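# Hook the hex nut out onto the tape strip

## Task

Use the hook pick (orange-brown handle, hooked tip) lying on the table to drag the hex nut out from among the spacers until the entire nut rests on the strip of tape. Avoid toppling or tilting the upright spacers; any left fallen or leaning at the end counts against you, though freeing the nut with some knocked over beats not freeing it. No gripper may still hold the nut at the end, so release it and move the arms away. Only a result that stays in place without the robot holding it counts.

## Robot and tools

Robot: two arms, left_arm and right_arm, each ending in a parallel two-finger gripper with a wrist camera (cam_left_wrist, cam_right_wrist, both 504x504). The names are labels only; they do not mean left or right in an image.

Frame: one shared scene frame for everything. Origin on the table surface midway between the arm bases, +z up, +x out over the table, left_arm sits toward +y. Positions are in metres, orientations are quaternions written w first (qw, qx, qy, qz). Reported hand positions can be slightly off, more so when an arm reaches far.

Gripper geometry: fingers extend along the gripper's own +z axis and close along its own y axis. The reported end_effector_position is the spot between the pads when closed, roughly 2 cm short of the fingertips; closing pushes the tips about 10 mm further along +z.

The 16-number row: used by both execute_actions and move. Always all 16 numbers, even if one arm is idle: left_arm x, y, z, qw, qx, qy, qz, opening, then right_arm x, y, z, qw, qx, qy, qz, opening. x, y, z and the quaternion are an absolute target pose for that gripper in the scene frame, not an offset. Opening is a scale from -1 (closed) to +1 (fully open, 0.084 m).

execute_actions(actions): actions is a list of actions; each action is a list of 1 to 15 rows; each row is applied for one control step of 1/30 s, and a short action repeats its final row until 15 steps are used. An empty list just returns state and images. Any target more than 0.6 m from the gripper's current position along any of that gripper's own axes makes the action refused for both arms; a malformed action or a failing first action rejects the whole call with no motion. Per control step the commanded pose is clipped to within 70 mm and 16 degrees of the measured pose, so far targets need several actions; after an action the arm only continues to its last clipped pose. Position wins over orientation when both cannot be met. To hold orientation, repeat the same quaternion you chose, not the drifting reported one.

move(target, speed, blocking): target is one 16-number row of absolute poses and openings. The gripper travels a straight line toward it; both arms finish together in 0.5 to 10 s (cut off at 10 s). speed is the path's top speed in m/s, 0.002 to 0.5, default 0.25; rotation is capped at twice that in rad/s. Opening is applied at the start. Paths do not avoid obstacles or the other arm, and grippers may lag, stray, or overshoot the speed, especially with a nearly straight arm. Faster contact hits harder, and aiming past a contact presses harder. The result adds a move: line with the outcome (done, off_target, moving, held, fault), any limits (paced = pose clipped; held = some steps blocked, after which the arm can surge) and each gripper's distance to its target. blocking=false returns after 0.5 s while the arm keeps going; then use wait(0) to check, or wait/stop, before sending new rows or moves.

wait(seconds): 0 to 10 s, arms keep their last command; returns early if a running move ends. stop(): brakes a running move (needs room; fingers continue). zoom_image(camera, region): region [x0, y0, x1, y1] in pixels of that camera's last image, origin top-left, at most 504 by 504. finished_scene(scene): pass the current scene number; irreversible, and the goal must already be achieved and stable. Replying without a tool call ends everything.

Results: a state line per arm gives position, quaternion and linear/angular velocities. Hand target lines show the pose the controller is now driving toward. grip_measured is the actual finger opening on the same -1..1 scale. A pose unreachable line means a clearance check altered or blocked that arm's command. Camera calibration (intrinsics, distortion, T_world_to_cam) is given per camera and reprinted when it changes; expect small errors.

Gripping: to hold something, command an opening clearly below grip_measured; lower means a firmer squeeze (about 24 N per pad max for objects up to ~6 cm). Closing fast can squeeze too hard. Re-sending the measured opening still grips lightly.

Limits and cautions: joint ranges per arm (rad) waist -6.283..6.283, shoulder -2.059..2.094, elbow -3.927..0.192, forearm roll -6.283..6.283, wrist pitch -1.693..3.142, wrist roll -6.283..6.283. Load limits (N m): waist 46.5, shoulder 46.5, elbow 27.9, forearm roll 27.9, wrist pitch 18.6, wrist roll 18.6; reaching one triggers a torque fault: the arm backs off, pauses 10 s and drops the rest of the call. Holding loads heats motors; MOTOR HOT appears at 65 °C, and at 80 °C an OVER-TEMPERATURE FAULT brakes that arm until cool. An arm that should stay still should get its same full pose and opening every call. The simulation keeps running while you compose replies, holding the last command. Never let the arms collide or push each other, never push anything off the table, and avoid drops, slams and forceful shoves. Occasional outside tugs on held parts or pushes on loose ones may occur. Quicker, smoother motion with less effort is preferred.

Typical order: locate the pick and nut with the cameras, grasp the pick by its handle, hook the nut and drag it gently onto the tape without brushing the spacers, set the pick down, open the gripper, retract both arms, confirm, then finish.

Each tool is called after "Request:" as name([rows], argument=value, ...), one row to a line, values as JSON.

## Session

Request:
execute_actions(actions=[])

Scene clock: 0.00 s.
left_arm: end_effector_position=(+0.3156, +0.2122, +0.2689) grip_measured=+1.00 end_effector_quat_wxyz=(+0.087, +0.954, +0.288, +0.008) end_effector_velocity=(-0.000, -0.000, +0.000) end_effector_angular_velocity=(-0.000, +0.000, -0.001) | right_arm: end_effector_position=(+0.1001, -0.2878, +0.1491) grip_measured=+1.00 end_effector_quat_wxyz=(-0.039, +0.949, -0.113, -0.292) end_effector_velocity=(-0.000, +0.000, -0.000) end_effector_angular_velocity=(-0.000, +0.001, -0.000)
Joint positions: left_arm=[-0.478 -0.649 -0.647 -0.136  1.176 -0.931  0.084] | right_arm=[ 0.371 -0.533 -0.397  0.269  1.474  0.373  0.084]
Joint velocities: left_arm=[-0.002 -0.    -0.    -0.     0.    -0.     0.   ] | right_arm=[ 0.    -0.     0.001  0.    -0.     0.     0.   ]
Motor temperatures (°C, as the motors report them): left_arm=[28 32 34 30 29 28] | right_arm=[33 28 35 26 26 30]
Hand target (left_arm): +0.316, +0.212, +0.269; +0.087, +0.954, +0.288, +0.008
Hand target (right_arm): +0.100, -0.288, +0.149; -0.039, +0.949, -0.113, -0.292
camera_calibration (this result's frames):
cam_left_wrist: T_world_to_cam=[[0.538567, -0.826707, 0.162796, -0.00468478], [-0.83896, -0.544044, 0.0127252, 0.445057], [0.0780479, -0.143432, -0.986578, 0.395604], [0, 0, 0, 1]] pos_world=[0.345032, 0.295, 0.385393]
cam_right_wrist: T_world_to_cam=[[-0.236132, -0.971711, 0.004504, -0.228709], [-0.803995, 0.197975, 0.560712, 0.12247], [-0.545742, 0.128781, -0.827998, 0.347723], [0, 0, 0, 1]] pos_world=[0.234227, -0.291265, 0.220274]

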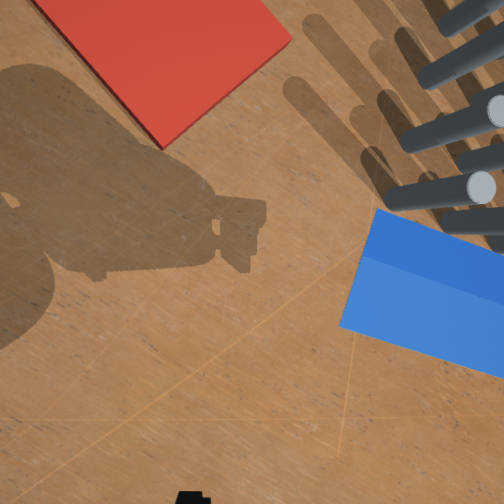

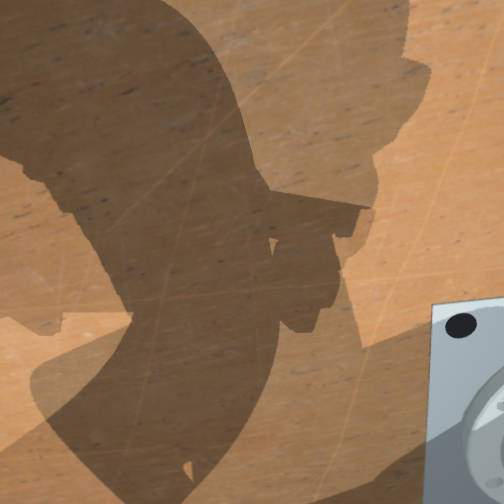

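Request:
move(target=[0.5,0.05,0.4,0,1,0,0,1,0.05,-0.1,0.5,0,1,0,0,1])

Scene clock: 2.57 s.
left_arm: end_effector_position=(+0.4997, +0.0498, +0.3995) grip_measured=+1.00 end_effector_quat_wxyz=(+0.001, +1.000, +0.001, +0.001) end_effector_velocity=(+0.001, -0.002, -0.001) end_effector_angular_velocity=(+0.010, +0.014, -0.002) | right_arm: end_effector_position=(+0.0497, -0.0998, +0.5002) grip_measured=+1.00 end_effector_quat_wxyz=(-0.001, +1.000, -0.001, +0.000) end_effector_velocity=(-0.000, +0.001, +0.001) end_effector_angular_velocity=(-0.001, -0.001, +0.002)
Joint positions: left_arm=[-0.67   0.479 -2.287  0.     1.806 -0.581  0.084] | right_arm=[ 1.395 -0.397 -1.563  0.     1.958  1.264  0.084]
Joint velocities: left_arm=[-0.002  0.044 -0.072  0.001  0.044  0.    -0.   ] | right_arm=[ 0.003  0.005 -0.008 -0.001  0.003  0.001  0.   ]
Motor temperatures (°C, as the motors report them): left_arm=[28 32 35 30 29 28] | right_arm=[33 28 35 26 26 30]
Hand target (left_arm): +0.500, +0.050, +0.399; +0.000, +1.000, +0.001, +0.000
Hand target (right_arm): +0.050, -0.100, +0.500; -0.001, +1.000, -0.001, +0.000
Off the commanded pose (left_arm): 0.001 m, 0 deg.
Off the commanded pose (right_arm): 0.000 m, 0 deg.
move: done
camera_calibration (this result's frames):
cam_left_wrist: T_world_to_cam=[[-0.0105941, -0.999913, -0.00791693, 0.0918201], [-0.999681, 0.0107724, -0.0228297, 0.57643], [0.022913, 0.00767255, -0.999708, 0.5121], [0, 0, 0, 1]] pos_world=[0.565485, 0.0816734, 0.525837]
cam_right_wrist: T_world_to_cam=[[-0.00825992, -0.999907, 0.0108203, -0.0767944], [-0.999964, 0.00823717, -0.00214543, 0.12019], [0.0020561, -0.0108377, -0.999939, 0.631598], [0, 0, 0, 1]] pos_world=[0.118253, -0.0709322, 0.632648]

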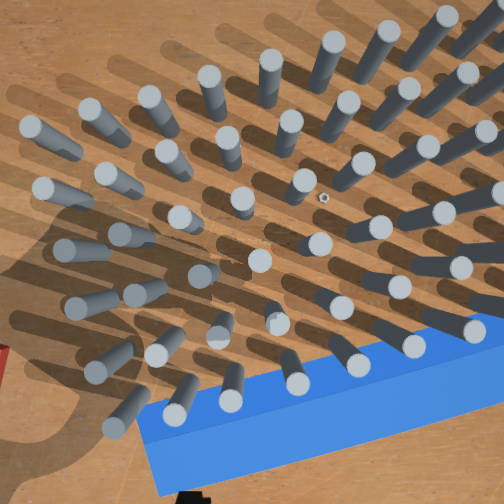

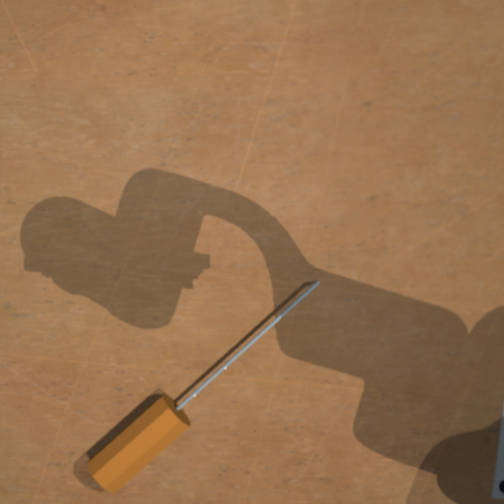

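Request:
move(target=[0.545,-0.003,0.27,0,1,0,0,1,-0.06,0.036,0.1,0,0.912,-0.411,0,1])

Request:
move(target=[0.545,-0.003,0.27,0,1,0,0,1,-0.06,0.036,0.03,0,0.912,-0.411,0,1], speed=0.08)

Request:
move(target=[0.545,-0.003,0.27,0,1,0,0,1,-0.06,0.036,0.03,0,0.912,-0.411,0,-0.6])

Request:
move(target=[0.545,-0.003,0.27,0,1,0,0,1,-0.04,0.03,0.06,0,0.912,-0.411,0,-0.6], speed=0.1)

Request:
move(target=[0.545,-0.003,0.27,0,1,0,0,1,0.265,-0.072,0.05,0.002,0.99,0.139,-0.017,-0.6], speed=0.2)

Scene clock: 5.43 s.
left_arm: end_effector_position=(+0.5448, -0.0031, +0.2701) grip_measured=+1.00 end_effector_quat_wxyz=(+0.000, +1.000, -0.000, +0.000) end_effector_velocity=(-0.000, +0.000, -0.003) end_effector_angular_velocity=(+0.003, +0.004, +0.000) | right_arm: end_effector_position=(-0.0604, +0.0373, +0.1005) grip_measured=+1.00 end_effector_quat_wxyz=(-0.001, +0.912, -0.409, -0.001) end_effector_velocity=(-0.000, -0.001, -0.004) end_effector_angular_velocity=(-0.007, -0.001, -0.004)
Joint positions: left_arm=[-0.7    0.649 -2.17   0.     1.521 -0.609  0.084] | right_arm=[ 1.746  0.023 -0.772  0.002  0.746  2.454  0.084]
Joint velocities: left_arm=[-0.     0.004  0.001 -0.     0.001 -0.     0.   ] | right_arm=[ 0.001  0.009  0.001 -0.001 -0.003  0.005 -0.   ]
Motor temperatures (°C, as the motors report them): left_arm=[28 32 35 30 29 28] | right_arm=[33 28 35 26 26 30]
Hand target (left_arm): +0.545, -0.003, +0.270; -0.000, +1.000, -0.000, +0.000
Hand target (right_arm): -0.060, +0.037, +0.100; -0.000, +0.912, -0.410, -0.001
Off the commanded pose (left_arm): 0.000 m, 0 deg.
Off the commanded pose (right_arm): 0.001 m, 0 deg.
move: done
camera_calibration (this result's frames):
cam_left_wrist: T_world_to_cam=[[-0.0133893, -0.99987, -0.00892847, 0.0402085], [-0.999682, 0.0135764, -0.0212317, 0.618672], [0.0213501, 0.00864136, -0.999735, 0.382933], [0, 0, 0, 1]] pos_world=[0.610839, 0.0284949, 0.396326]
cam_right_wrist: T_world_to_cam=[[-0.750984, -0.660214, 0.0118146, 0.00608391], [-0.660259, 0.751038, 0.000128115, 0.000694562], [-0.00895778, -0.00770448, -0.99993, 0.232831], [0, 0, 0, 1]] pos_world=[0.00711316, 0.00528889, 0.232743]

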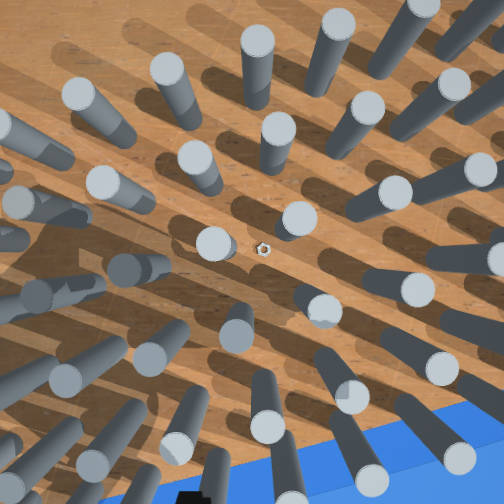

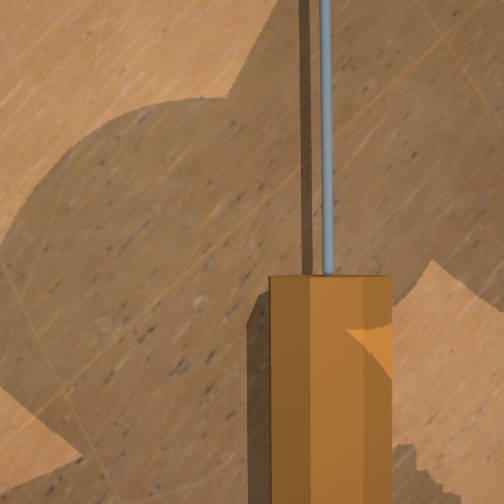

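Scene clock: 6.70 s.
left_arm: end_effector_position=(+0.5450, -0.0030, +0.2700) grip_measured=+1.00 end_effector_quat_wxyz=(+0.000, +1.000, -0.000, +0.000) end_effector_velocity=(+0.000, -0.000, +0.000) end_effector_angular_velocity=(-0.002, -0.000, -0.000) | right_arm: end_effector_position=(-0.0601, +0.0364, +0.0303) grip_measured=+1.00 end_effector_quat_wxyz=(-0.000, +0.912, -0.411, -0.000) end_effector_velocity=(-0.000, -0.001, -0.003) end_effector_angular_velocity=(-0.002, -0.000, +0.000)
Joint positions: left_arm=[-0.7    0.651 -2.172  0.     1.522 -0.61   0.084] | right_arm=[ 1.746  0.193 -0.732  0.001  0.538  2.458  0.084]
Joint velocities: left_arm=[ 0.    -0.    -0.    -0.001 -0.001  0.     0.   ] | right_arm=[ 0.     0.006  0.002  0.    -0.006  0.    -0.   ]
Motor temperatures (°C, as the motors report them): left_arm=[28 32 36 30 29 28] | right_arm=[33 28 36 26 26 30]
Hand target (left_arm): +0.545, -0.003, +0.270; -0.000, +1.000, +0.000, -0.000
Hand target (right_arm): -0.060, +0.036, +0.030; +0.000, +0.912, -0.411, -0.000
Off the commanded pose (left_arm): 0.000 m, 0 deg.
Off the commanded pose (right_arm): 0.001 m, 0 deg.
move: done
camera_calibration (this result's frames):
cam_left_wrist: T_world_to_cam=[[-0.0124701, -0.999881, -0.0090412, 0.0398209], [-0.999702, 0.0126566, -0.0208794, 0.618785], [0.0209914, 0.00877814, -0.999741, 0.383029], [0, 0, 0, 1]] pos_world=[0.611057, 0.0286222, 0.396209]
cam_right_wrist: T_world_to_cam=[[-0.752771, -0.658174, 0.0119201, 0.00632213], [-0.658232, 0.752814, -0.00123312, 0.00162924], [-0.00816202, -0.00877445, -0.999928, 0.162764], [0, 0, 0, 1]] pos_world=[0.00716002, 0.00436271, 0.162679]

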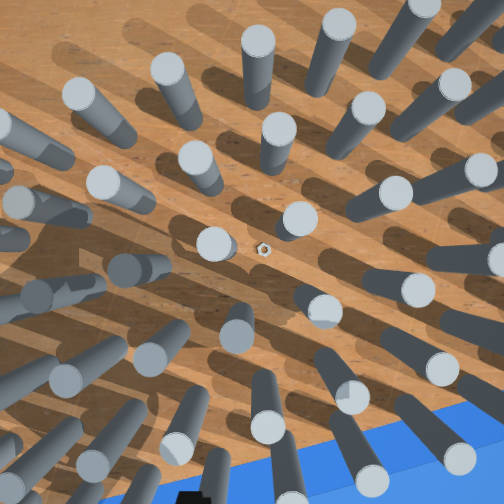

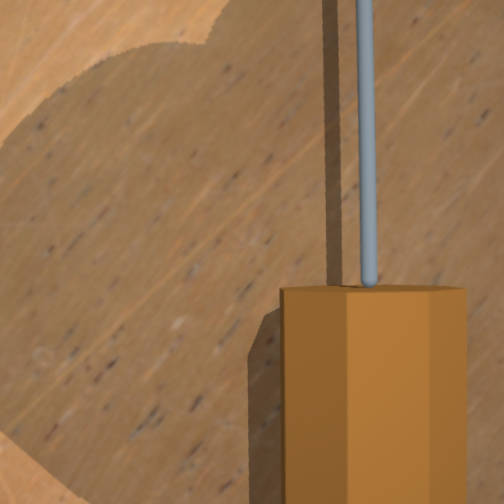

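Scene clock: 7.40 s.
left_arm: end_effector_position=(+0.5450, -0.0030, +0.2700) grip_measured=+1.00 end_effector_quat_wxyz=(+0.000, +1.000, +0.000, +0.000) end_effector_velocity=(-0.000, +0.000, -0.001) end_effector_angular_velocity=(+0.002, +0.001, -0.001) | right_arm: end_effector_position=(-0.0601, +0.0364, +0.0304) grip_measured=-0.19 end_effector_quat_wxyz=(-0.001, +0.912, -0.411, -0.000) end_effector_velocity=(-0.000, -0.001, -0.001) end_effector_angular_velocity=(-0.003, -0.000, +0.000)
Joint positions: left_arm=[-0.7    0.651 -2.172  0.     1.522 -0.61   0.084] | right_arm=[ 1.746  0.193 -0.732  0.     0.538  2.458  0.036]
Joint velocities: left_arm=[-0.     0.001 -0.     0.001  0.001  0.    -0.   ] | right_arm=[ 0.     0.     0.002 -0.     0.001  0.     0.   ]
Motor temperatures (°C, as the motors report them): left_arm=[28 32 36 30 29 28] | right_arm=[33 28 36 26 26 30]
Hand target (left_arm): +0.545, -0.003, +0.270; -0.000, +1.000, +0.000, -0.000
Hand target (right_arm): -0.060, +0.036, +0.030; +0.000, +0.912, -0.411, -0.000
Off the commanded pose (left_arm): 0.000 m, 0 deg.
Off the commanded pose (right_arm): 0.001 m, 0 deg.
move: done
camera_calibration (this result's frames):
cam_left_wrist: T_world_to_cam=[[-0.0124685, -0.999881, -0.00904329, 0.0398213], [-0.999702, 0.0126551, -0.0208763, 0.618785], [0.0209883, 0.0087803, -0.999741, 0.383029], [0, 0, 0, 1]] pos_world=[0.611058, 0.0286226, 0.396208]
cam_right_wrist: T_world_to_cam=[[-0.752904, -0.658032, 0.0113562, 0.00639693], [-0.658084, 0.752943, -0.00117304, 0.00163627], [-0.00777868, -0.00835653, -0.999935, 0.162825], [0, 0, 0, 1]] pos_world=[0.00715964, 0.00433802, 0.162744]

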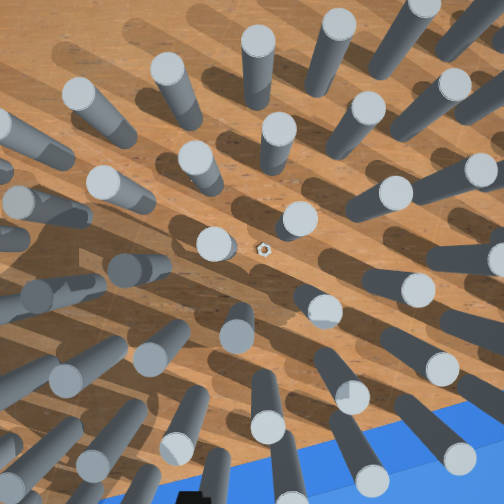

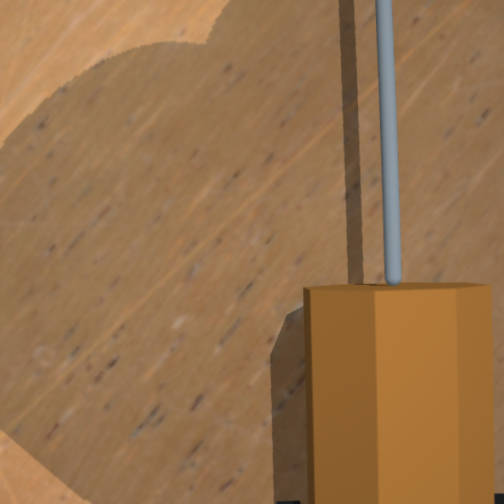

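Scene clock: 8.23 s.
left_arm: end_effector_position=(+0.5450, -0.0030, +0.2700) grip_measured=+1.00 end_effector_quat_wxyz=(-0.000, +1.000, -0.000, +0.000) end_effector_velocity=(-0.000, -0.001, +0.000) end_effector_angular_velocity=(-0.000, -0.000, -0.001) | right_arm: end_effector_position=(-0.0400, +0.0298, +0.0597) grip_measured=-0.19 end_effector_quat_wxyz=(+0.000, +0.912, -0.411, +0.000) end_effector_velocity=(+0.001, +0.001, +0.003) end_effector_angular_velocity=(+0.002, +0.000, -0.000)
Joint positions: left_arm=[-0.7    0.651 -2.172  0.     1.522 -0.61   0.084] | right_arm=[ 1.699  0.097 -0.716 -0.     0.62   2.412  0.036]
Joint velocities: left_arm=[-0.001 -0.    -0.    -0.    -0.     0.     0.   ] | right_arm=[-0.003 -0.005 -0.002  0.     0.005 -0.003  0.   ]
Motor temperatures (°C, as the motors report them): left_arm=[28 32 36 30 29 28] | right_arm=[33 28 36 26 26 30]
Hand target (left_arm): +0.545, -0.003, +0.270; -0.000, +1.000, +0.000, -0.000
Hand target (right_arm): -0.040, +0.030, +0.060; -0.000, +0.912, -0.411, +0.000
Off the commanded pose (left_arm): 0.000 m, 0 deg.
Off the commanded pose (right_arm): 0.000 m, 0 deg.
move: done
camera_calibration (this result's frames):
cam_left_wrist: T_world_to_cam=[[-0.0124687, -0.999881, -0.00904343, 0.0398214], [-0.999702, 0.0126553, -0.0208762, 0.618785], [0.0209882, 0.00878044, -0.999741, 0.383029], [0, 0, 0, 1]] pos_world=[0.611058, 0.0286226, 0.396208]
cam_right_wrist: T_world_to_cam=[[-0.753024, -0.657877, 0.0123032, 0.0167386], [-0.657951, 0.753056, -0.00280091, 0.019973], [-0.00742233, -0.010204, -0.99992, 0.19229], [0, 0, 0, 1]] pos_world=[0.0271731, -0.00206675, 0.192125]

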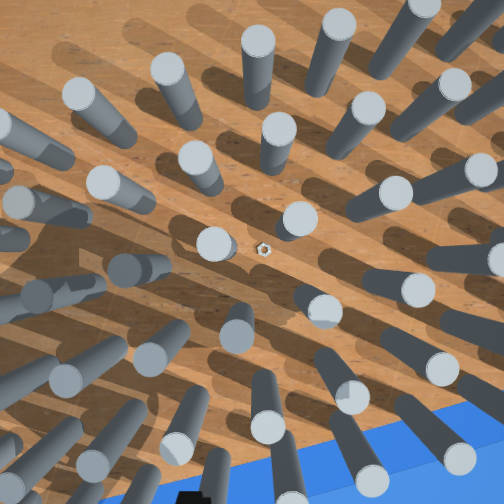

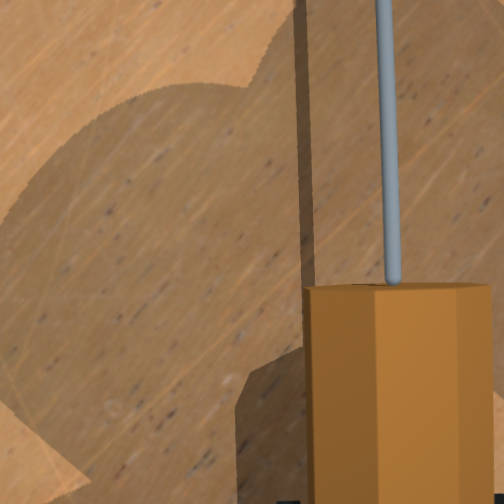

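Scene clock: 11.50 s.
left_arm: end_effector_position=(+0.5450, -0.0030, +0.2700) grip_measured=+1.00 end_effector_quat_wxyz=(+0.000, +1.000, -0.000, +0.000) end_effector_velocity=(-0.000, -0.001, +0.000) end_effector_angular_velocity=(-0.001, +0.000, -0.000) | right_arm: end_effector_position=(+0.2655, -0.0724, +0.0500) grip_measured=-0.19 end_effector_quat_wxyz=(+0.003, +0.990, +0.139, -0.017) end_effector_velocity=(+0.003, -0.001, +0.000) end_effector_angular_velocity=(+0.002, +0.002, +0.005)
Joint positions: left_arm=[-0.7    0.651 -2.172  0.     1.522 -0.61   0.084] | right_arm=[ 0.927  0.201 -0.829  0.025  0.658  0.494  0.036]
Joint velocities: left_arm=[-0.001 -0.     0.    -0.001 -0.    -0.     0.   ] | right_arm=[-0.007  0.003 -0.006  0.004  0.003 -0.015 -0.   ]
Motor temperatures (°C, as the motors report them): left_arm=[28 33 36 30 29 28] | right_arm=[33 28 36 26 26 30]
Hand target (left_arm): +0.545, -0.003, +0.270; -0.000, +1.000, -0.000, -0.000
Hand target (right_arm): +0.266, -0.072, +0.050; +0.003, +0.990, +0.139, -0.017
Off the commanded pose (left_arm): 0.000 m, 0 deg.
Off the commanded pose (right_arm): 0.001 m, 0 deg.
move: done
camera_calibration (this result's frames):
cam_left_wrist: T_world_to_cam=[[-0.0124687, -0.999881, -0.00904324, 0.0398214], [-0.999702, 0.0126552, -0.0208763, 0.618785], [0.0209883, 0.00878024, -0.999741, 0.383029], [0, 0, 0, 1]] pos_world=[0.611058, 0.0286227, 0.396208]
cam_right_wrist: T_world_to_cam=[[0.269644, -0.962867, 0.0133973, -0.113938], [-0.962588, -0.269128, 0.0315282, 0.303055], [-0.0267519, -0.0213975, -0.999413, 0.188098], [0, 0, 0, 1]] pos_world=[0.327471, -0.0241218, 0.17996]

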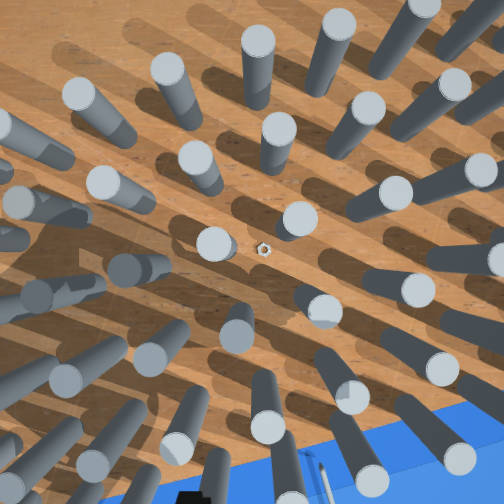

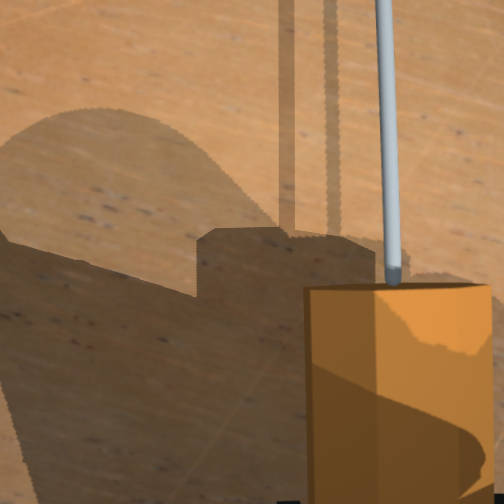

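Request:
move(target=[0.545,-0.003,0.27,0,1,0,0,1,0.385,-0.0405,0.047,0.002,0.99,0.139,-0.017,-0.6], speed=0.06)

Request:
zoom_image(camera="cam_left_wrist", region=[210,200,310,300])

Scene clock: 14.23 s.
left_arm: end_effector_position=(+0.5450, -0.0030, +0.2700) grip_measured=+1.00 end_effector_quat_wxyz=(+0.000, +1.000, -0.000, +0.000) end_effector_velocity=(-0.000, -0.000, -0.000) end_effector_angular_velocity=(+0.000, +0.000, +0.000) | right_arm: end_effector_position=(+0.3848, -0.0408, +0.0470) grip_measured=-0.19 end_effector_quat_wxyz=(+0.002, +0.990, +0.139, -0.017) end_effector_velocity=(+0.002, +0.001, +0.001) end_effector_angular_velocity=(+0.001, -0.001, +0.001)
Joint positions: left_arm=[-0.7    0.651 -2.172  0.     1.522 -0.61   0.084] | right_arm=[ 0.813  0.513 -1.298  0.019  0.816  0.387  0.036]
Joint velocities: left_arm=[-0.     0.     0.     0.     0.    -0.001 -0.   ] | right_arm=[-0.     0.004 -0.01  -0.     0.004 -0.001 -0.   ]
Motor temperatures (°C, as the motors report them): left_arm=[28 33 37 30 29 28] | right_arm=[33 29 36 26 26 30]
Hand target (left_arm): +0.545, -0.003, +0.270; -0.000, +1.000, -0.000, -0.000
Hand target (right_arm): +0.385, -0.041, +0.047; +0.002, +0.990, +0.139, -0.017
Off the commanded pose (left_arm): 0.000 m, 0 deg.
Off the commanded pose (right_arm): 0.000 m, 0 deg.
move: done
camera_calibration (this result's frames):
cam_left_wrist: T_world_to_cam=[[-0.0124686, -0.999881, -0.0090432, 0.0398213], [-0.999702, 0.0126552, -0.0208764, 0.618785], [0.0209884, 0.00878021, -0.999741, 0.383029], [0, 0, 0, 1]] pos_world=[0.611058, 0.0286226, 0.396208]
cam_right_wrist: T_world_to_cam=[[0.26991, -0.96281, 0.01207, -0.115702], [-0.962488, -0.269418, 0.032097, 0.426425], [-0.0276515, -0.0202805, -0.999412, 0.189411], [0, 0, 0, 1]] pos_world=[0.446896, 0.00732913, 0.177009]

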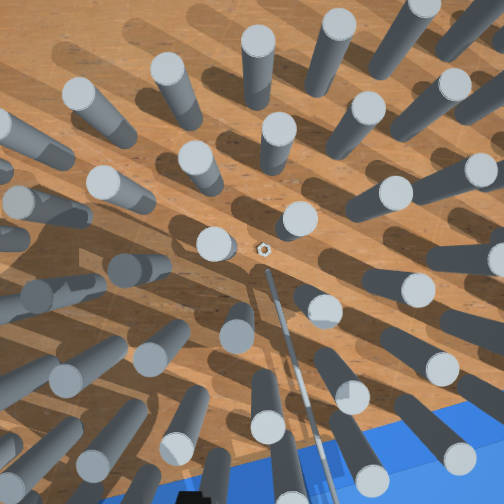

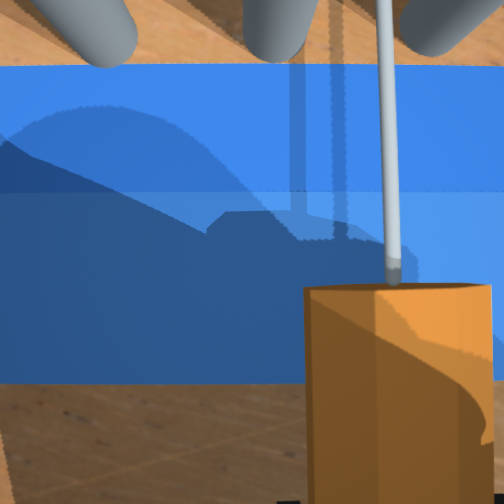

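Region (210, 200, 310, 300) of cam_left_wrist's 504x504 image, scaled by 5.040, with more detail than that image has.

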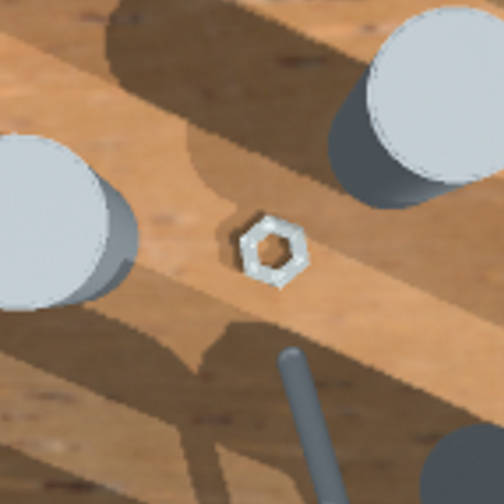

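Request:
move(target=[0.545,-0.003,0.27,0,1,0,0,1,0.3985,-0.0393,0.046,0.002,0.99,0.139,-0.017,-0.6], speed=0.02)

Request:
move(target=[0.545,-0.003,0.27,0,1,0,0,1,0.3985,-0.0393,0.036,0.002,0.99,0.139,-0.017,-0.6], speed=0.01)

Request:
zoom_image(camera="cam_left_wrist", region=[210,200,310,300])

Request:
move(target=[0.545,-0.003,0.27,0,1,0,0,1,0.38,-0.043,0.036,0.002,0.99,0.139,-0.017,-0.6], speed=0.02)

Scene clock: 15.67 s.
left_arm: end_effector_position=(+0.5450, -0.0030, +0.2700) grip_measured=+1.00 end_effector_quat_wxyz=(+0.000, +1.000, -0.000, +0.000) end_effector_velocity=(+0.000, +0.000, +0.001) end_effector_angular_velocity=(-0.001, -0.000, -0.000) | right_arm: end_effector_position=(+0.3983, -0.0394, +0.0460) grip_measured=-0.19 end_effector_quat_wxyz=(+0.002, +0.990, +0.139, -0.017) end_effector_velocity=(+0.001, +0.000, -0.000) end_effector_angular_velocity=(-0.001, +0.001, +0.001)
Joint positions: left_arm=[-0.7    0.651 -2.172  0.     1.522 -0.61   0.084] | right_arm=[ 0.8    0.55  -1.353  0.018  0.835  0.374  0.036]
Joint velocities: left_arm=[ 0.    -0.001 -0.    -0.     0.     0.     0.   ] | right_arm=[-0.     0.004 -0.006  0.     0.003 -0.001 -0.   ]
Motor temperatures (°C, as the motors report them): left_arm=[28 33 37 30 29 28] | right_arm=[33 29 36 26 26 30]
Hand target (left_arm): +0.545, -0.003, +0.270; -0.000, +1.000, -0.000, -0.000
Hand target (right_arm): +0.398, -0.039, +0.046; +0.002, +0.990, +0.139, -0.017
Off the commanded pose (left_arm): 0.000 m, 0 deg.
Off the commanded pose (right_arm): 0.000 m, 0 deg.
move: done
camera_calibration (this result's frames):
cam_left_wrist: T_world_to_cam=[[-0.0124687, -0.999881, -0.00904329, 0.0398214], [-0.999702, 0.0126553, -0.0208762, 0.618785], [0.0209882, 0.0087803, -0.999741, 0.383029], [0, 0, 0, 1]] pos_world=[0.611058, 0.0286227, 0.396208]
cam_right_wrist: T_world_to_cam=[[0.270044, -0.962778, 0.0115727, -0.117979], [-0.962446, -0.269565, 0.0321201, 0.439865], [-0.0278049, -0.019812, -0.999417, 0.188874], [0, 0, 0, 1]] pos_world=[0.460458, 0.00872684, 0.176001]

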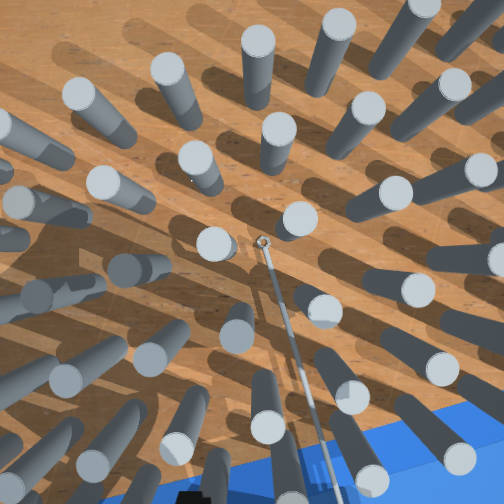

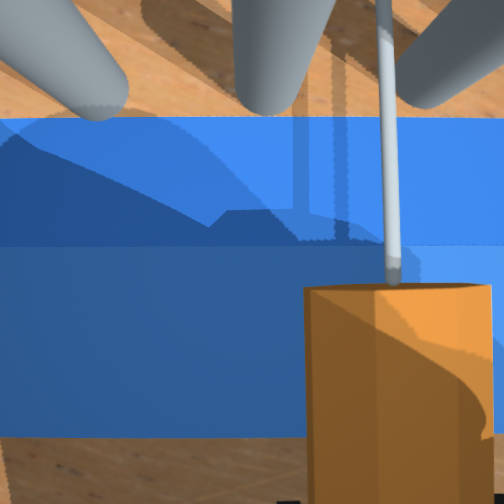

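Scene clock: 16.90 s.
left_arm: end_effector_position=(+0.5450, -0.0030, +0.2700) grip_measured=+1.00 end_effector_quat_wxyz=(+0.000, +1.000, -0.000, +0.000) end_effector_velocity=(-0.000, -0.001, -0.000) end_effector_angular_velocity=(+0.000, +0.001, -0.001) | right_arm: end_effector_position=(+0.3985, -0.0392, +0.0362) grip_measured=-0.19 end_effector_quat_wxyz=(+0.002, +0.990, +0.139, -0.017) end_effector_velocity=(+0.001, -0.001, -0.001) end_effector_angular_velocity=(-0.000, +0.000, -0.003)
Joint positions: left_arm=[-0.7    0.651 -2.172  0.     1.522 -0.61   0.084] | right_arm=[ 0.8    0.568 -1.351  0.019  0.814  0.373  0.036]
Joint velocities: left_arm=[-0.001  0.    -0.    -0.     0.     0.     0.   ] | right_arm=[-0.003  0.001 -0.    -0.    -0.001  0.    -0.   ]
Motor temperatures (°C, as the motors report them): left_arm=[28 33 37 30 29 28] | right_arm=[33 29 36 26 26 30]
Hand target (left_arm): +0.545, -0.003, +0.270; -0.000, +1.000, -0.000, -0.000
Hand target (right_arm): +0.399, -0.039, +0.036; +0.002, +0.990, +0.139, -0.017
Off the commanded pose (left_arm): 0.000 m, 0 deg.
Off the commanded pose (right_arm): 0.000 m, 0 deg.
move: done
camera_calibration (this result's frames):
cam_left_wrist: T_world_to_cam=[[-0.0124688, -0.999881, -0.00904322, 0.0398214], [-0.999702, 0.0126553, -0.0208764, 0.618785], [0.0209883, 0.00878022, -0.999741, 0.383029], [0, 0, 0, 1]] pos_world=[0.611058, 0.0286226, 0.396208]
cam_right_wrist: T_world_to_cam=[[0.270273, -0.962717, 0.0113645, -0.117842], [-0.962387, -0.269804, 0.0318736, 0.4404], [-0.0276191, -0.0195517, -0.999427, 0.179006], [0, 0, 0, 1]] pos_world=[0.460629, 0.00887362, 0.166205]

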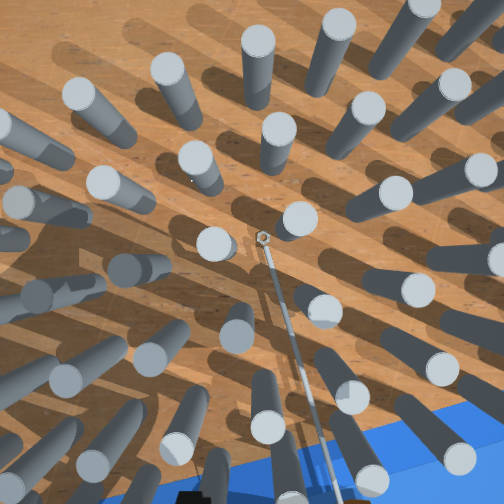

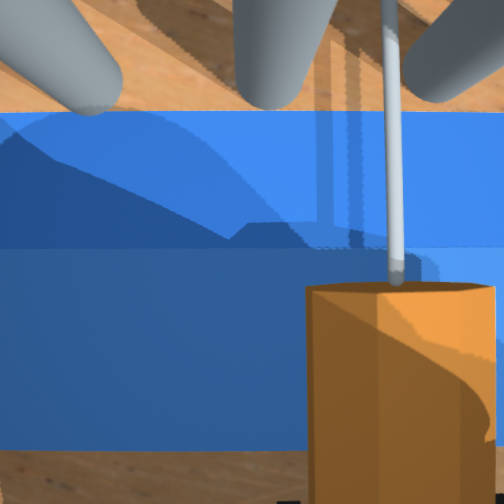

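Region (210, 200, 310, 300) of cam_left_wrist's 504x504 image, scaled by 5.040, with more detail than that image has.

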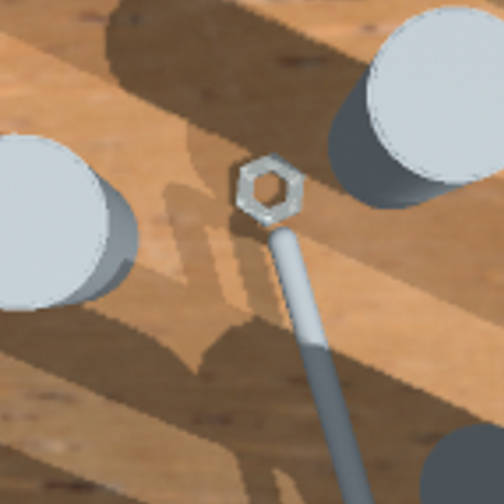

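Scene clock: 18.10 s.
left_arm: end_effector_position=(+0.5450, -0.0030, +0.2700) grip_measured=+1.00 end_effector_quat_wxyz=(+0.000, +1.000, -0.000, +0.000) end_effector_velocity=(-0.000, -0.000, +0.000) end_effector_angular_velocity=(-0.001, +0.000, +0.000) | right_arm: end_effector_position=(+0.3801, -0.0429, +0.0360) grip_measured=-0.19 end_effector_quat_wxyz=(+0.002, +0.990, +0.139, -0.017) end_effector_velocity=(-0.002, -0.001, -0.001) end_effector_angular_velocity=(-0.001, +0.001, -0.001)
Joint positions: left_arm=[-0.7    0.651 -2.172  0.     1.522 -0.61   0.084] | right_arm=[ 0.815  0.52  -1.271  0.02   0.782  0.388  0.036]
Joint velocities: left_arm=[-0.    -0.     0.    -0.001  0.    -0.    -0.   ] | right_arm=[ 0.    -0.004  0.008 -0.    -0.003  0.001 -0.   ]
Motor temperatures (°C, as the motors report them): left_arm=[28 33 37 30 29 28] | right_arm=[33 29 37 26 26 30]
Hand target (left_arm): +0.545, -0.003, +0.270; -0.000, +1.000, -0.000, -0.000
Hand target (right_arm): +0.380, -0.043, +0.036; +0.002, +0.990, +0.139, -0.017
Off the commanded pose (left_arm): 0.000 m, 0 deg.
Off the commanded pose (right_arm): 0.000 m, 0 deg.
move: done
camera_calibration (this result's frames):
cam_left_wrist: T_world_to_cam=[[-0.0124686, -0.999881, -0.00904331, 0.0398213], [-0.999702, 0.0126552, -0.0208762, 0.618785], [0.0209882, 0.00878031, -0.999741, 0.383029], [0, 0, 0, 1]] pos_world=[0.611058, 0.0286226, 0.396208]
cam_right_wrist: T_world_to_cam=[[0.270171, -0.962744, 0.011439, -0.116427], [-0.962407, -0.269694, 0.032235, 0.421672], [-0.027949, -0.0197179, -0.999415, 0.178327], [0, 0, 0, 1]] pos_world=[0.442259, 0.00514919, 0.165962]

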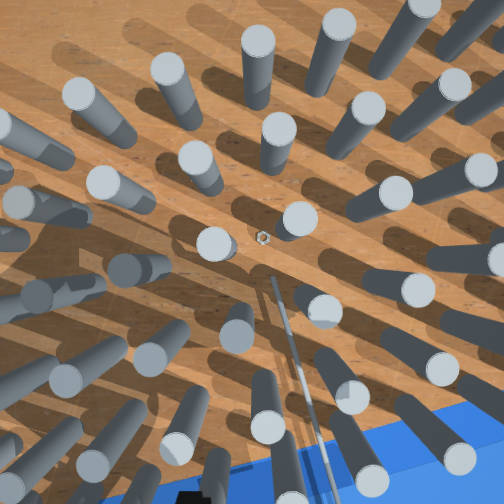

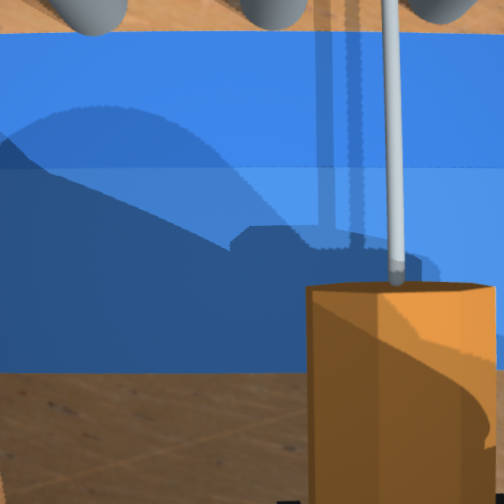

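Tool had sagged; retry higher.

Request:
move(target=[0.545,-0.003,0.27,0,1,0,0,1,0.385,-0.042,0.052,0.002,0.99,0.139,-0.017,-1], speed=0.03)

Request:
move(target=[0.545,-0.003,0.27,0,1,0,0,1,0.4048,-0.0378,0.05,0.002,0.99,0.139,-0.017,-1], speed=0.02)

Request:
zoom_image(camera="cam_left_wrist", region=[210,200,310,300])

Scene clock: 19.33 s.
left_arm: end_effector_position=(+0.5450, -0.0030, +0.2700) grip_measured=+1.00 end_effector_quat_wxyz=(+0.000, +1.000, -0.000, +0.000) end_effector_velocity=(-0.000, -0.001, +0.000) end_effector_angular_velocity=(-0.000, -0.000, -0.001) | right_arm: end_effector_position=(+0.3849, -0.0421, +0.0518) grip_measured=-0.19 end_effector_quat_wxyz=(+0.002, +0.990, +0.139, -0.017) end_effector_velocity=(-0.001, -0.000, -0.001) end_effector_angular_velocity=(-0.003, +0.004, +0.001)
Joint positions: left_arm=[-0.7    0.651 -2.172  0.     1.522 -0.61   0.084] | right_arm=[ 0.811  0.503 -1.296  0.019  0.825  0.385  0.036]
Joint velocities: left_arm=[-0.001 -0.    -0.    -0.     0.    -0.    -0.   ] | right_arm=[ 0.001  0.001 -0.001 -0.     0.005 -0.     0.   ]
Motor temperatures (°C, as the motors report them): left_arm=[28 33 37 30 29 28] | right_arm=[33 29 37 26 26 30]
Hand target (left_arm): +0.545, -0.003, +0.270; -0.000, +1.000, -0.000, -0.000
Hand target (right_arm): +0.385, -0.042, +0.052; +0.002, +0.990, +0.139, -0.017
Off the commanded pose (left_arm): 0.000 m, 0 deg.
Off the commanded pose (right_arm): 0.000 m, 0 deg.
move: done
camera_calibration (this result's frames):
cam_left_wrist: T_world_to_cam=[[-0.0124687, -0.999881, -0.00904329, 0.0398213], [-0.999702, 0.0126553, -0.0208763, 0.618785], [0.0209882, 0.00878029, -0.999741, 0.383029], [0, 0, 0, 1]] pos_world=[0.611058, 0.0286226, 0.396208]
cam_right_wrist: T_world_to_cam=[[0.270016, -0.962785, 0.0116825, -0.117051], [-0.962449, -0.269529, 0.0323382, 0.425972], [-0.027986, -0.0199756, -0.999409, 0.194279], [0, 0, 0, 1]] pos_world=[0.447019, 0.00599813, 0.181756]

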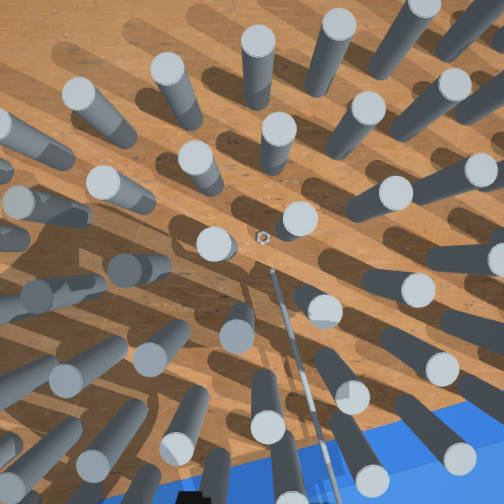

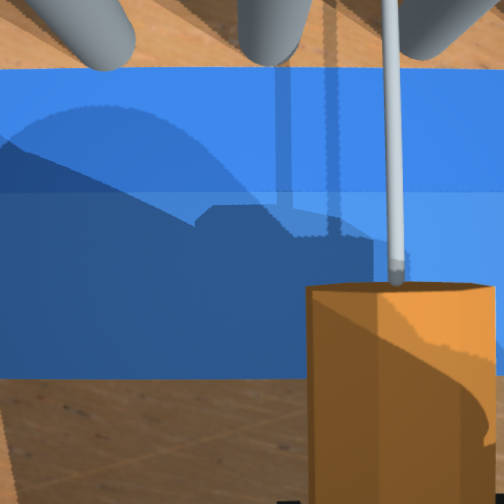

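Scene clock: 20.60 s.
left_arm: end_effector_position=(+0.5450, -0.0030, +0.2700) grip_measured=+1.00 end_effector_quat_wxyz=(+0.000, +1.000, +0.000, -0.000) end_effector_velocity=(+0.000, -0.000, -0.000) end_effector_angular_velocity=(-0.000, +0.000, +0.000) | right_arm: end_effector_position=(+0.4046, -0.0379, +0.0500) grip_measured=-0.19 end_effector_quat_wxyz=(+0.002, +0.990, +0.139, -0.017) end_effector_velocity=(+0.002, +0.000, +0.000) end_effector_angular_velocity=(-0.000, -0.000, +0.001)
Joint positions: left_arm=[-0.7    0.651 -2.172  0.     1.522 -0.61   0.084] | right_arm=[ 0.795  0.56  -1.384  0.018  0.855  0.37   0.036]
Joint velocities: left_arm=[-0.     0.001 -0.    -0.    -0.001 -0.    -0.   ] | right_arm=[-0.001  0.004 -0.007 -0.     0.003 -0.001 -0.   ]
Motor temperatures (°C, as the motors report them): left_arm=[28 33 38 30 29 28] | right_arm=[33 29 37 26 26 30]
Hand target (left_arm): +0.545, -0.003, +0.270; -0.000, +1.000, -0.000, -0.000
Hand target (right_arm): +0.405, -0.038, +0.050; +0.002, +0.990, +0.139, -0.017
Off the commanded pose (left_arm): 0.000 m, 0 deg.
Off the commanded pose (right_arm): 0.000 m, 0 deg.
move: done
camera_calibration (this result's frames):
cam_left_wrist: T_world_to_cam=[[-0.0124685, -0.999881, -0.00904321, 0.0398212], [-0.999702, 0.0126551, -0.0208761, 0.618785], [0.0209881, 0.00878022, -0.999741, 0.383029], [0, 0, 0, 1]] pos_world=[0.611058, 0.0286226, 0.396208]
cam_right_wrist: T_world_to_cam=[[0.270027, -0.962783, 0.0115906, -0.118303], [-0.962451, -0.269548, 0.0321156, 0.446195], [-0.0277961, -0.0198274, -0.999417, 0.193076], [0, 0, 0, 1]] pos_world=[0.466752, 0.0101989, 0.180004]

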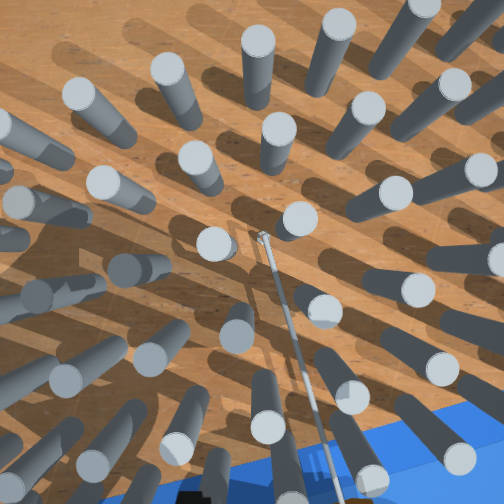

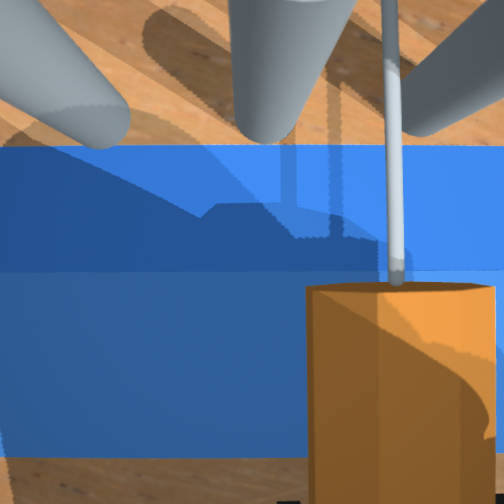

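Region (210, 200, 310, 300) of cam_left_wrist's 504x504 image, scaled by 5.040, with more detail than that image has.

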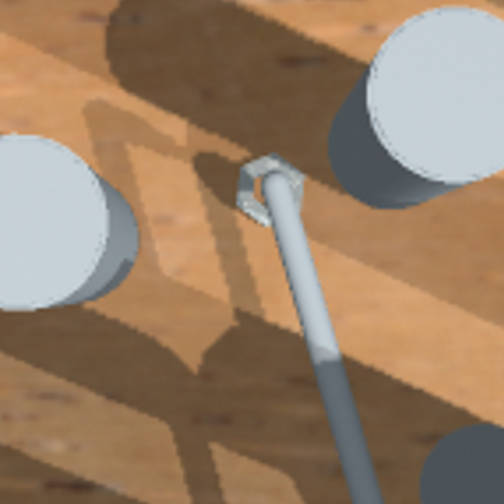

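Request:
move(target=[0.545,-0.003,0.27,0,1,0,0,1,0.4052,-0.0375,0.036,0.002,0.99,0.139,-0.017,-1], speed=0.01)

Request:
move(target=[0.545,-0.003,0.27,0,1,0,0,1,0.385,-0.039,0.036,0.002,0.99,0.139,-0.017,-1], speed=0.02)

Request:
zoom_image(camera="cam_left_wrist", region=[210,200,310,300])

Scene clock: 22.67 s.
left_arm: end_effector_position=(+0.5450, -0.0030, +0.2700) grip_measured=+1.00 end_effector_quat_wxyz=(-0.000, +1.000, +0.000, -0.000) end_effector_velocity=(-0.001, -0.002, -0.000) end_effector_angular_velocity=(+0.000, +0.001, -0.003) | right_arm: end_effector_position=(+0.4053, -0.0374, +0.0363) grip_measured=-0.19 end_effector_quat_wxyz=(+0.002, +0.990, +0.139, -0.017) end_effector_velocity=(+0.001, +0.001, +0.000) end_effector_angular_velocity=(+0.002, -0.002, +0.001)
Joint positions: left_arm=[-0.7    0.651 -2.172  0.     1.522 -0.61   0.084] | right_arm=[ 0.795  0.587 -1.383  0.018  0.827  0.369  0.036]
Joint velocities: left_arm=[-0.003  0.001 -0.    -0.    -0.    -0.    -0.   ] | right_arm=[ 0.001  0.002 -0.002  0.    -0.002 -0.    -0.   ]
Motor temperatures (°C, as the motors report them): left_arm=[28 33 38 30 29 28] | right_arm=[33 29 37 26 26 30]
Hand target (left_arm): +0.545, -0.003, +0.270; -0.000, +1.000, +0.000, -0.000
Hand target (right_arm): +0.405, -0.037, +0.036; +0.002, +0.990, +0.139, -0.017
Off the commanded pose (left_arm): 0.000 m, 0 deg.
Off the commanded pose (right_arm): 0.000 m, 0 deg.
move: done
camera_calibration (this result's frames):
cam_left_wrist: T_world_to_cam=[[-0.0124686, -0.999881, -0.00904339, 0.0398213], [-0.999702, 0.0126551, -0.0208761, 0.618785], [0.0209881, 0.0087804, -0.999741, 0.383029], [0, 0, 0, 1]] pos_world=[0.611058, 0.0286226, 0.396208]
cam_right_wrist: T_world_to_cam=[[0.27011, -0.962764, 0.0112708, -0.117865], [-0.962438, -0.269648, 0.0316677, 0.447446], [-0.0274494, -0.0194012, -0.999435, 0.179276], [0, 0, 0, 1]] pos_world=[0.467397, 0.0106544, 0.166333]

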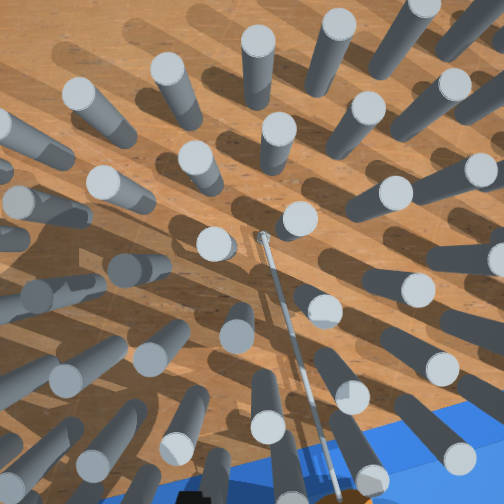

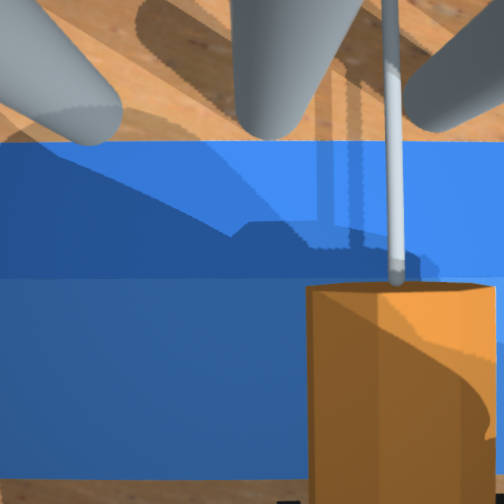

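Scene clock: 23.93 s.
left_arm: end_effector_position=(+0.5450, -0.0030, +0.2700) grip_measured=+1.00 end_effector_quat_wxyz=(-0.000, +1.000, -0.000, +0.000) end_effector_velocity=(+0.000, +0.000, -0.001) end_effector_angular_velocity=(+0.001, +0.001, +0.000) | right_arm: end_effector_position=(+0.3852, -0.0389, +0.0360) grip_measured=-0.19 end_effector_quat_wxyz=(+0.002, +0.990, +0.139, -0.017) end_effector_velocity=(-0.000, -0.000, +0.000) end_effector_angular_velocity=(+0.001, -0.002, -0.002)
Joint positions: left_arm=[-0.7    0.651 -2.172  0.     1.522 -0.61   0.084] | right_arm=[ 0.815  0.539 -1.301  0.02   0.794  0.388  0.036]
Joint velocities: left_arm=[ 0.001  0.001 -0.    -0.     0.     0.     0.   ] | right_arm=[ 0.    -0.003  0.005  0.    -0.004  0.002  0.   ]
Motor temperatures (°C, as the motors report them): left_arm=[28 33 38 30 29 28] | right_arm=[33 29 37 26 26 30]
Hand target (left_arm): +0.545, -0.003, +0.270; -0.000, +1.000, -0.000, -0.000
Hand target (right_arm): +0.385, -0.039, +0.036; +0.002, +0.990, +0.139, -0.017
Off the commanded pose (left_arm): 0.000 m, 0 deg.
Off the commanded pose (right_arm): 0.000 m, 0 deg.
move: done
camera_calibration (this result's frames):
cam_left_wrist: T_world_to_cam=[[-0.0124686, -0.999881, -0.00904338, 0.0398213], [-0.999702, 0.0126552, -0.0208762, 0.618785], [0.0209882, 0.00878038, -0.999741, 0.383029], [0, 0, 0, 1]] pos_world=[0.611058, 0.0286226, 0.396208]
cam_right_wrist: T_world_to_cam=[[0.270175, -0.962744, 0.0113569, -0.113918], [-0.96241, -0.269703, 0.0320586, 0.427623], [-0.0278013, -0.0195915, -0.999421, 0.178555], [0, 0, 0, 1]] pos_world=[0.44729, 0.00915539, 0.166036]

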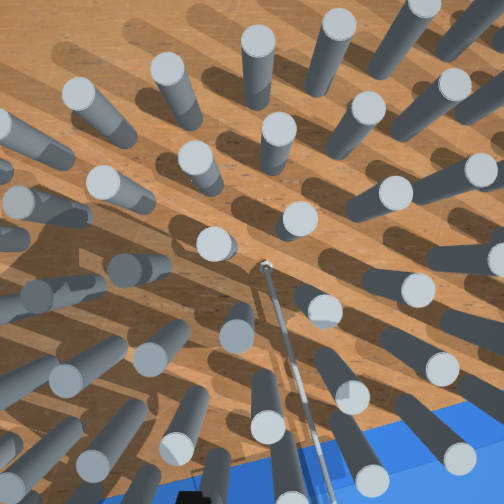

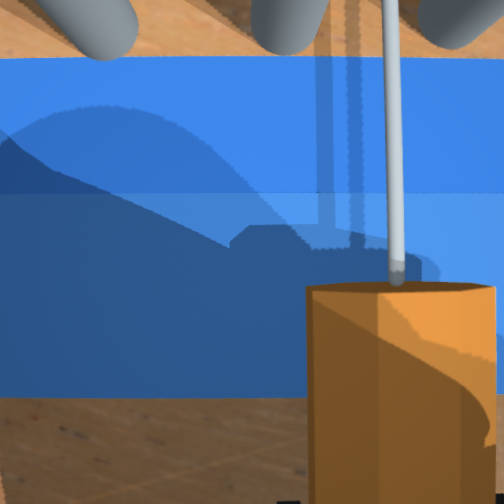

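Region (210, 200, 310, 300) of cam_left_wrist's 504x504 image, scaled by 5.040, with more detail than that image has.

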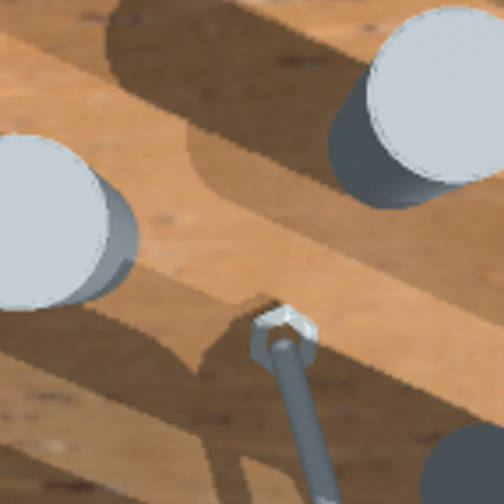

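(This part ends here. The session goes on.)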